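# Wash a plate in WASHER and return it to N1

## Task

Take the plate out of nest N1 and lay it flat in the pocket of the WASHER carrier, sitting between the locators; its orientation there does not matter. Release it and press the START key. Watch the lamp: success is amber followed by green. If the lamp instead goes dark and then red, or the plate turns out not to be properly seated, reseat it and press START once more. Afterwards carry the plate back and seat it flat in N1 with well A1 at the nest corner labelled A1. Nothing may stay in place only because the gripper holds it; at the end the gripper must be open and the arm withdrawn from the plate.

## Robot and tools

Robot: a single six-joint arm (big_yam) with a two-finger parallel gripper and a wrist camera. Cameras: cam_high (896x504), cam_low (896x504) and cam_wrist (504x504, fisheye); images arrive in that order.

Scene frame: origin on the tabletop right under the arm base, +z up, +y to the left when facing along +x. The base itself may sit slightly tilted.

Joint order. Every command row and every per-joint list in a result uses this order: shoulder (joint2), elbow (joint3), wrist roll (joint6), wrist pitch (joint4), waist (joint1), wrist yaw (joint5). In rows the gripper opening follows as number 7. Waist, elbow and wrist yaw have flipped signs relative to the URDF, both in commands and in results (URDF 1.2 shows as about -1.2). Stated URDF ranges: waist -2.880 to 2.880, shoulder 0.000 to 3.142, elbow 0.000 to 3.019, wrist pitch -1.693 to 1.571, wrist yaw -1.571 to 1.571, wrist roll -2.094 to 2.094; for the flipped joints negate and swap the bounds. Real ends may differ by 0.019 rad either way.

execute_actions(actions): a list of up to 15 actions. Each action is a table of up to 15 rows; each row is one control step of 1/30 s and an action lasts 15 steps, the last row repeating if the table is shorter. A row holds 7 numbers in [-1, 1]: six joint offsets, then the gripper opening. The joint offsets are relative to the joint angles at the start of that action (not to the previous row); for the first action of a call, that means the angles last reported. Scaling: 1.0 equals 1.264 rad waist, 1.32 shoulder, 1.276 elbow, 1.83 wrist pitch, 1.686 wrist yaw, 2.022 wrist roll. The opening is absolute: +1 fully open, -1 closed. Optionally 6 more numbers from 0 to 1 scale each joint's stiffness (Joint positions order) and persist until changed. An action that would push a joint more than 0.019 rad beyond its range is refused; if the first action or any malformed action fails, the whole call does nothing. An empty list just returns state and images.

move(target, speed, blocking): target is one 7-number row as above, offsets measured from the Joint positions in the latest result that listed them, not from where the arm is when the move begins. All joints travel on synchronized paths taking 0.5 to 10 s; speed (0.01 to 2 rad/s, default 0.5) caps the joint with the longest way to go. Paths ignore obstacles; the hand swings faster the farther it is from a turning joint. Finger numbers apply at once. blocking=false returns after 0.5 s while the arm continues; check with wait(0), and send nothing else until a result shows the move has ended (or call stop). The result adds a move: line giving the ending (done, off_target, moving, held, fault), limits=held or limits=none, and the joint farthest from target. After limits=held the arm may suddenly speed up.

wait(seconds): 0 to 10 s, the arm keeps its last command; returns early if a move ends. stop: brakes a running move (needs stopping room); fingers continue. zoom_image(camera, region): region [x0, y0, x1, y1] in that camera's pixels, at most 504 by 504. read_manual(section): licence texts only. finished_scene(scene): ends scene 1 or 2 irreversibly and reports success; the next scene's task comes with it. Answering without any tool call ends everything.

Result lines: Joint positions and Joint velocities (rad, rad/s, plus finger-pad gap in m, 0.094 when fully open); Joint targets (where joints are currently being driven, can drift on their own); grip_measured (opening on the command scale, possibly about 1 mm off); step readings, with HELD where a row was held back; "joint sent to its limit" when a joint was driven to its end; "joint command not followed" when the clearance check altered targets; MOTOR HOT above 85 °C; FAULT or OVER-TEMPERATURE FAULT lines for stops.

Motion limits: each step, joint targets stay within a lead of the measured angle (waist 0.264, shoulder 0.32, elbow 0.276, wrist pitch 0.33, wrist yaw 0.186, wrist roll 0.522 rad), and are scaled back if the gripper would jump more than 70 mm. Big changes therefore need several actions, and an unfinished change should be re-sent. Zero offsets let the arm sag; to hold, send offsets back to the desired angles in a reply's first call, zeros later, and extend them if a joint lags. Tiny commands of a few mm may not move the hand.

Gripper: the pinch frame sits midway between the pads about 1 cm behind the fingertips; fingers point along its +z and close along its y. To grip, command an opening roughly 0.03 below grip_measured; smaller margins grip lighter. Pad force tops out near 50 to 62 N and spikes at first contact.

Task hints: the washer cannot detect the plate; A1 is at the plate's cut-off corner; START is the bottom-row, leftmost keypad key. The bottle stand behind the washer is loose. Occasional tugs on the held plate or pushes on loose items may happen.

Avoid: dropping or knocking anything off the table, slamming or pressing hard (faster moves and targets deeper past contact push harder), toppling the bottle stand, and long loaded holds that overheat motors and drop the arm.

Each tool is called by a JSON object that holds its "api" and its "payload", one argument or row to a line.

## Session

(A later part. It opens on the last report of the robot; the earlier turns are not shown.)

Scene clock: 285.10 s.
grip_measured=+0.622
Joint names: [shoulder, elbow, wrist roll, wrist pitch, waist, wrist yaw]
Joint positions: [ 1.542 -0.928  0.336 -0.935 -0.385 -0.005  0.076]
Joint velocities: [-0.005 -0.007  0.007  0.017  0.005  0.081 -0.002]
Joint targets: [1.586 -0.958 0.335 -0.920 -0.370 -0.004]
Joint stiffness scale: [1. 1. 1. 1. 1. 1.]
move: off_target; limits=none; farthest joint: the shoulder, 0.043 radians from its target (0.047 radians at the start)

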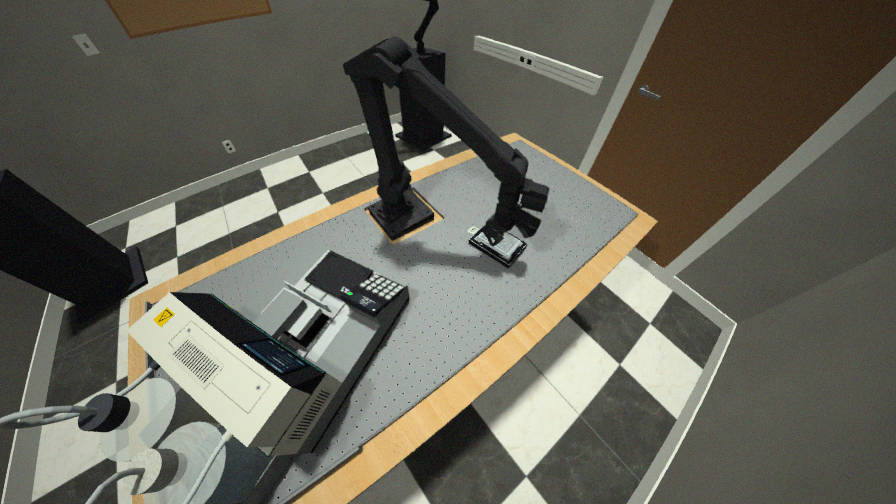

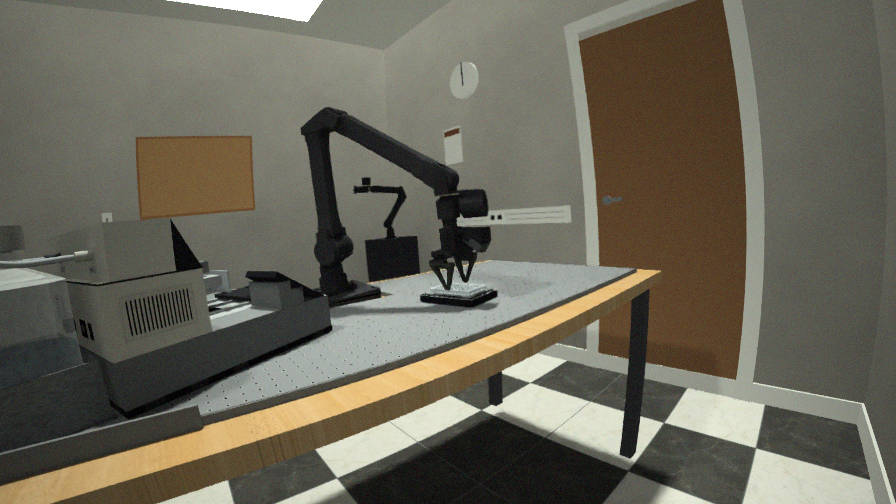

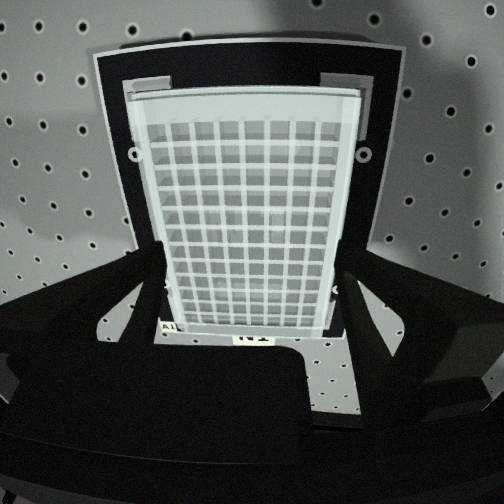

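{"api": "move", "payload": {
  "target": [-0.014,-0.025,0,0,0,0,0.62]
}}

{"api": "move", "payload": {
  "target": [0,-0.025,0,0,0,0,0.87]
}}

{"api": "move", "payload": {
  "target": [0.03,-0.025,0,0.008,0,0,0.87],
  "speed": 0.06
}}

{"api": "move", "payload": {
  "target": [0,-0.025,0,0,0.022,0,0.85],
  "speed": 0.03
}}

Scene clock: 290.03 s.
grip_measured=+0.622
Joint names: [shoulder, elbow, wrist roll, wrist pitch, waist, wrist yaw]
Joint positions: [ 1.539 -0.928  0.337 -0.936 -0.385 -0.005  0.076]
Joint velocities: [ 0.005 -0.002 -0.022  0.007  0.005 -0.037 -0.   ]
Joint targets: [1.524 -0.960 0.336 -0.935 -0.385 -0.005]
Joint stiffness scale: [1. 1. 1. 1. 1. 1.]
move: off_target; limits=none; farthest joint: the elbow, 0.032 radians from its target (0.032 radians at the start)

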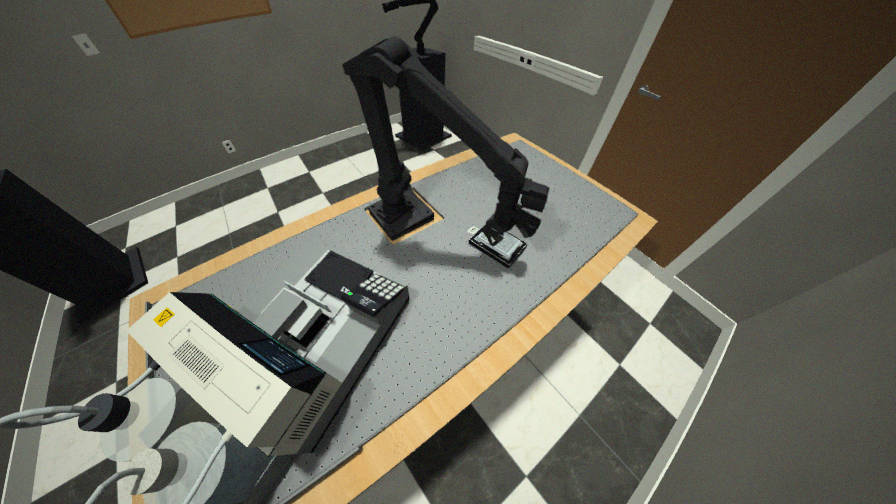

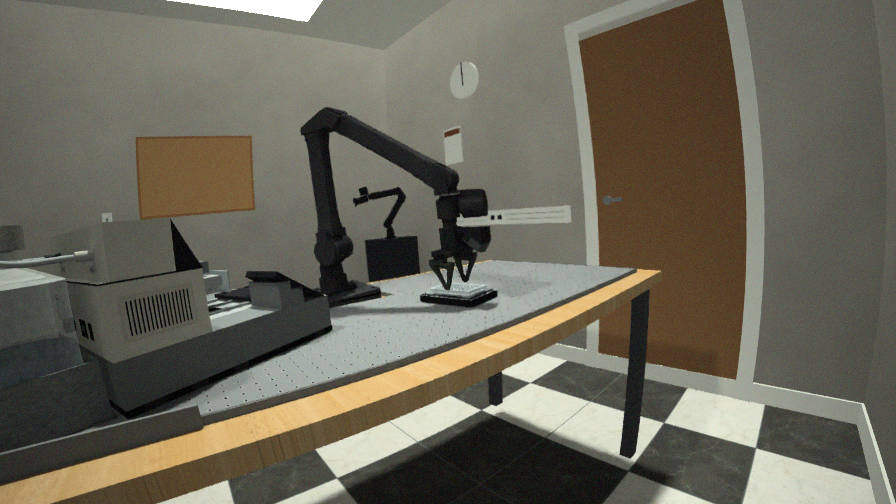

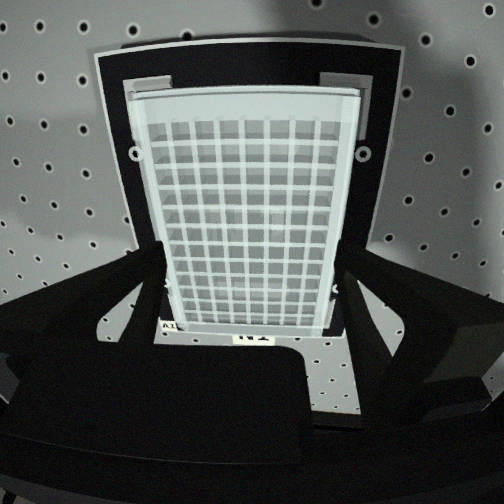

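Scene clock: 290.73 s.
grip_measured=+0.868
Joint names: [shoulder, elbow, wrist roll, wrist pitch, waist, wrist yaw]
Joint positions: [ 1.539 -0.928  0.337 -0.936 -0.385 -0.005  0.088]
Joint velocities: [-0.024 -0.017 -0.081 -0.012 -0.005  0.051 -0.001]
Joint targets: [1.539 -0.960 0.337 -0.936 -0.385 -0.005]
Joint stiffness scale: [1. 1. 1. 1. 1. 1.]
move: off_target; limits=none; farthest joint: the elbow, 0.032 radians from its target (0.032 radians at the start)

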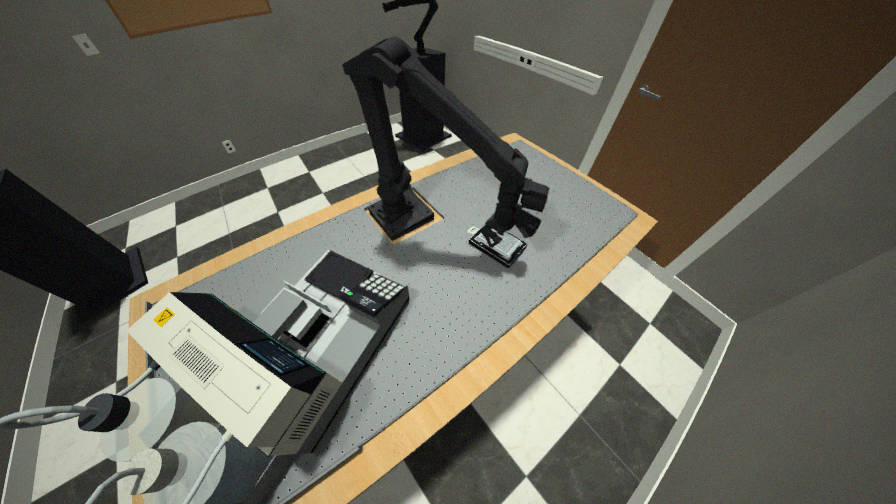

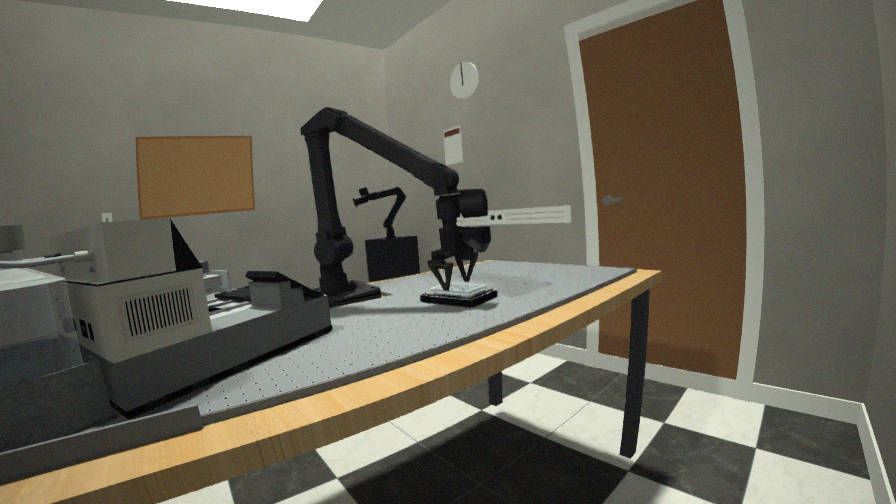

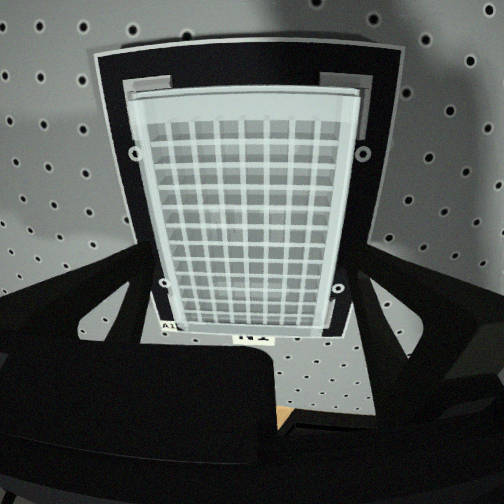

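Scene clock: 291.70 s.
grip_measured=+0.868
Joint names: [shoulder, elbow, wrist roll, wrist pitch, waist, wrist yaw]
Joint positions: [ 1.564 -0.928  0.337 -0.933 -0.385 -0.005  0.088]
Joint velocities: [ 0.005 -0.002  0.022 -0.022  0.005 -0.022 -0.001]
Joint targets: [1.578 -0.960 0.337 -0.921 -0.385 -0.005]
Joint stiffness scale: [1. 1. 1. 1. 1. 1.]
move: off_target; limits=none; farthest joint: the elbow, 0.032 radians from its target (0.032 radians at the start)

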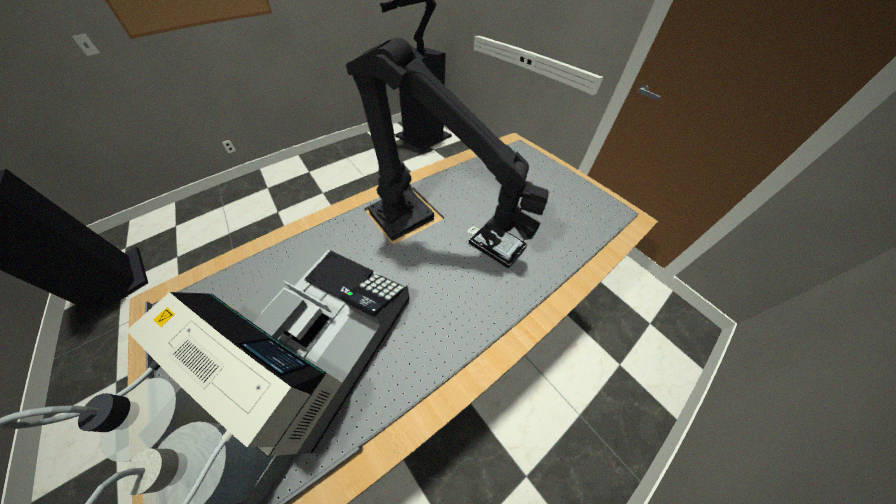

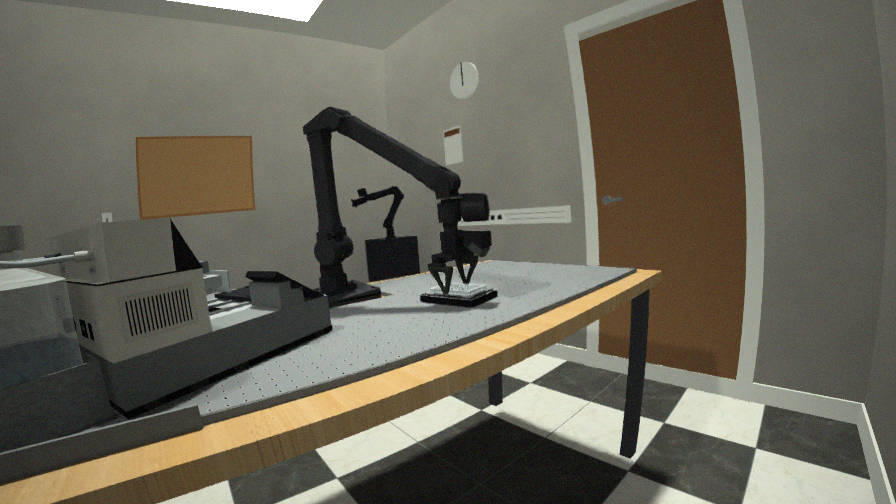

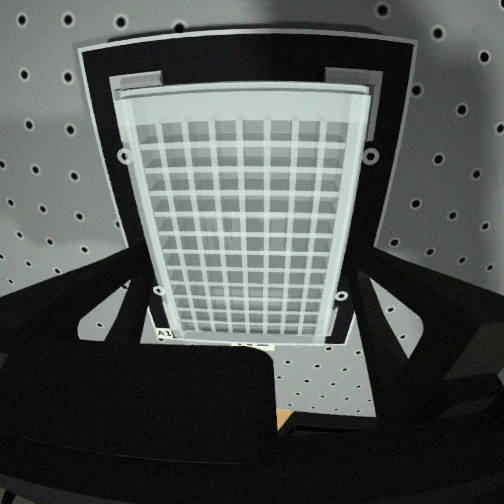

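Scene clock: 293.00 s.
grip_measured=+0.852
Joint names: [shoulder, elbow, wrist roll, wrist pitch, waist, wrist yaw]
Joint positions: [ 1.564 -0.928  0.337 -0.933 -0.381  0.001  0.087]
Joint velocities: [ 0.005  0.002  0.095  0.017 -0.005  0.022  0.002]
Joint targets: [1.564 -0.960 0.337 -0.933 -0.358 -0.005]
Joint stiffness scale: [1. 1. 1. 1. 1. 1.]
move: off_target; limits=none; farthest joint: the elbow, 0.032 radians from its target (0.032 radians at the start)

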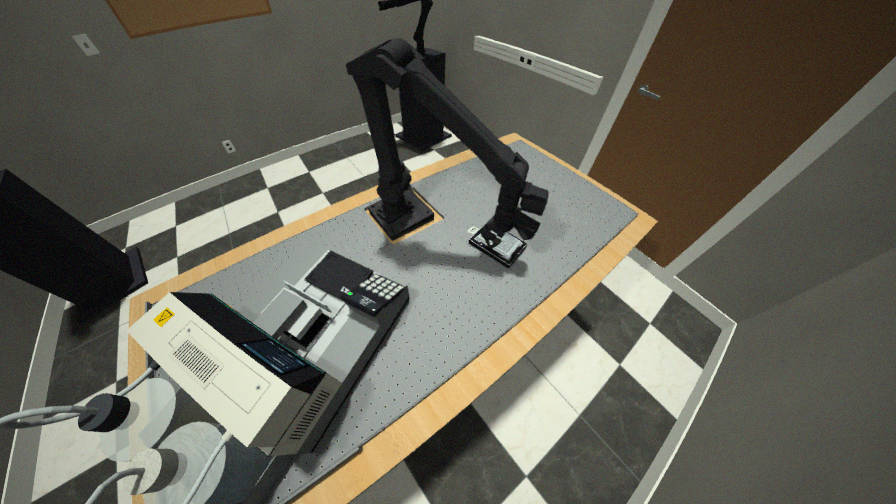

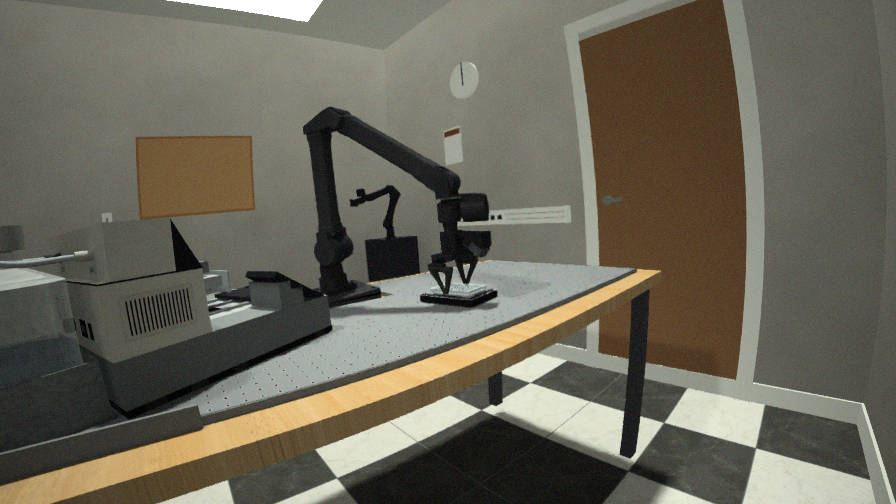

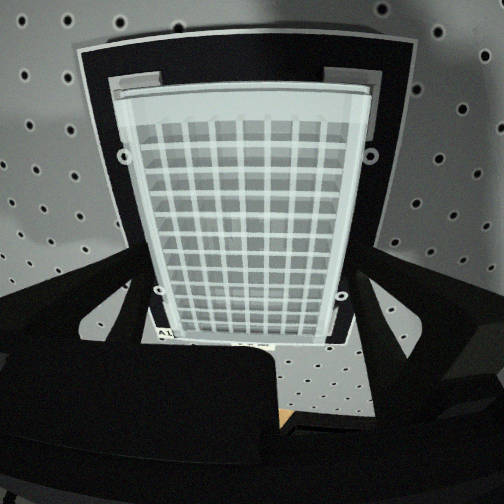

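{"api": "move", "payload": {
  "target": [0,-0.025,0,0,0,0,1]
}}

{"api": "move", "payload": {
  "target": [-0.3,-0.1,0,-0.1,0,0,1]
}}

{"api": "finished_scene", "payload": {
  "scene": 1
}}

Scene clock: 297.50 s.
grip_measured=+1.000
Joint names: [shoulder, elbow, wrist roll, wrist pitch, waist, wrist yaw]
Joint positions: [ 1.564 -0.928  0.337 -0.933 -0.381  0.002  0.094]
Joint velocities: [-0.015  0.002 -0.095  0.002  0.005  0.022  0.   ]
Joint targets: [1.564 -0.960 0.337 -0.933 -0.381 0.001]
Joint stiffness scale: [1. 1. 1. 1. 1. 1.]
move: off_target; limits=none; farthest joint: the elbow, 0.032 radians from its target (0.032 radians at the start)

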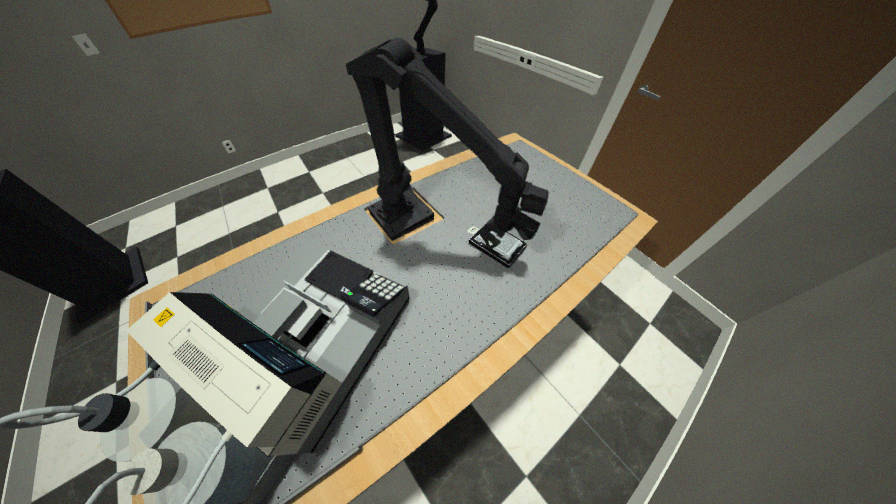

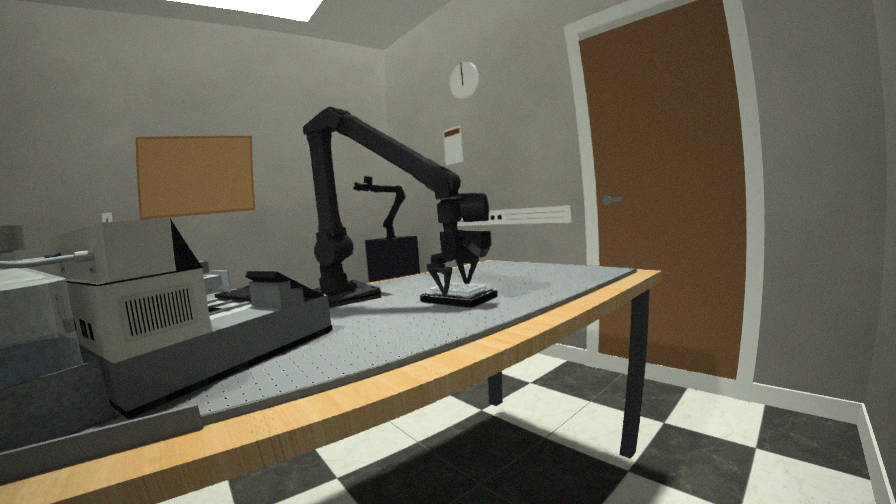

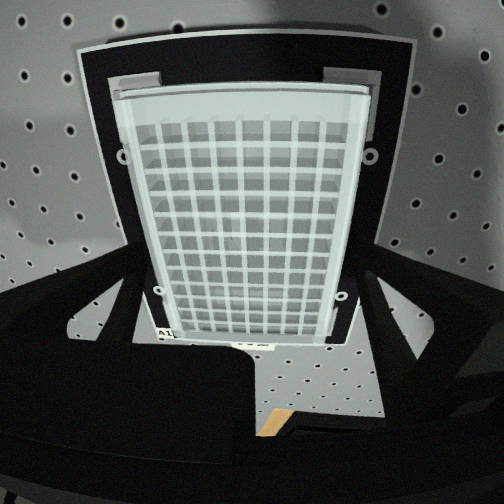

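Scene clock: 298.83 s.
grip_measured=+1.000
Joint names: [shoulder, elbow, wrist roll, wrist pitch, waist, wrist yaw]
Joint positions: [ 1.161 -1.013  0.337 -1.107 -0.381  0.002  0.094]
Joint velocities: [-0.005  0.002 -0.095  0.017 -0.015 -0.022  0.   ]
Joint targets: [1.168 -1.056 0.337 -1.116 -0.381 0.002]
Joint stiffness scale: [1. 1. 1. 1. 1. 1.]
move: off_target; limits=none; farthest joint: the elbow, 0.043 radians from its target (0.128 radians at the start)

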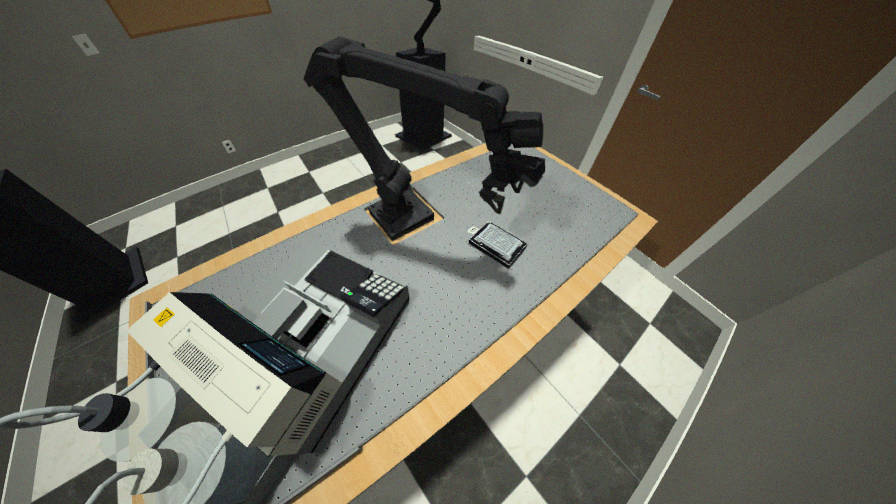

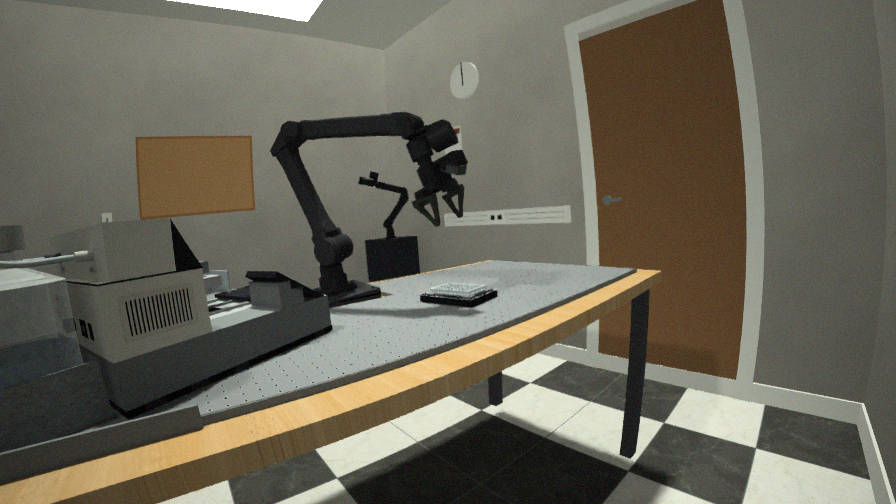

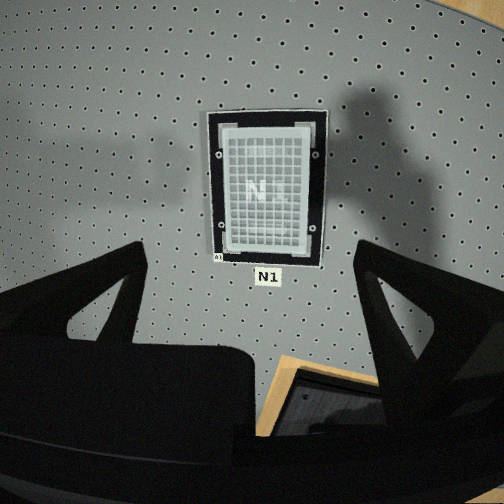

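The scene is finished: the task was done.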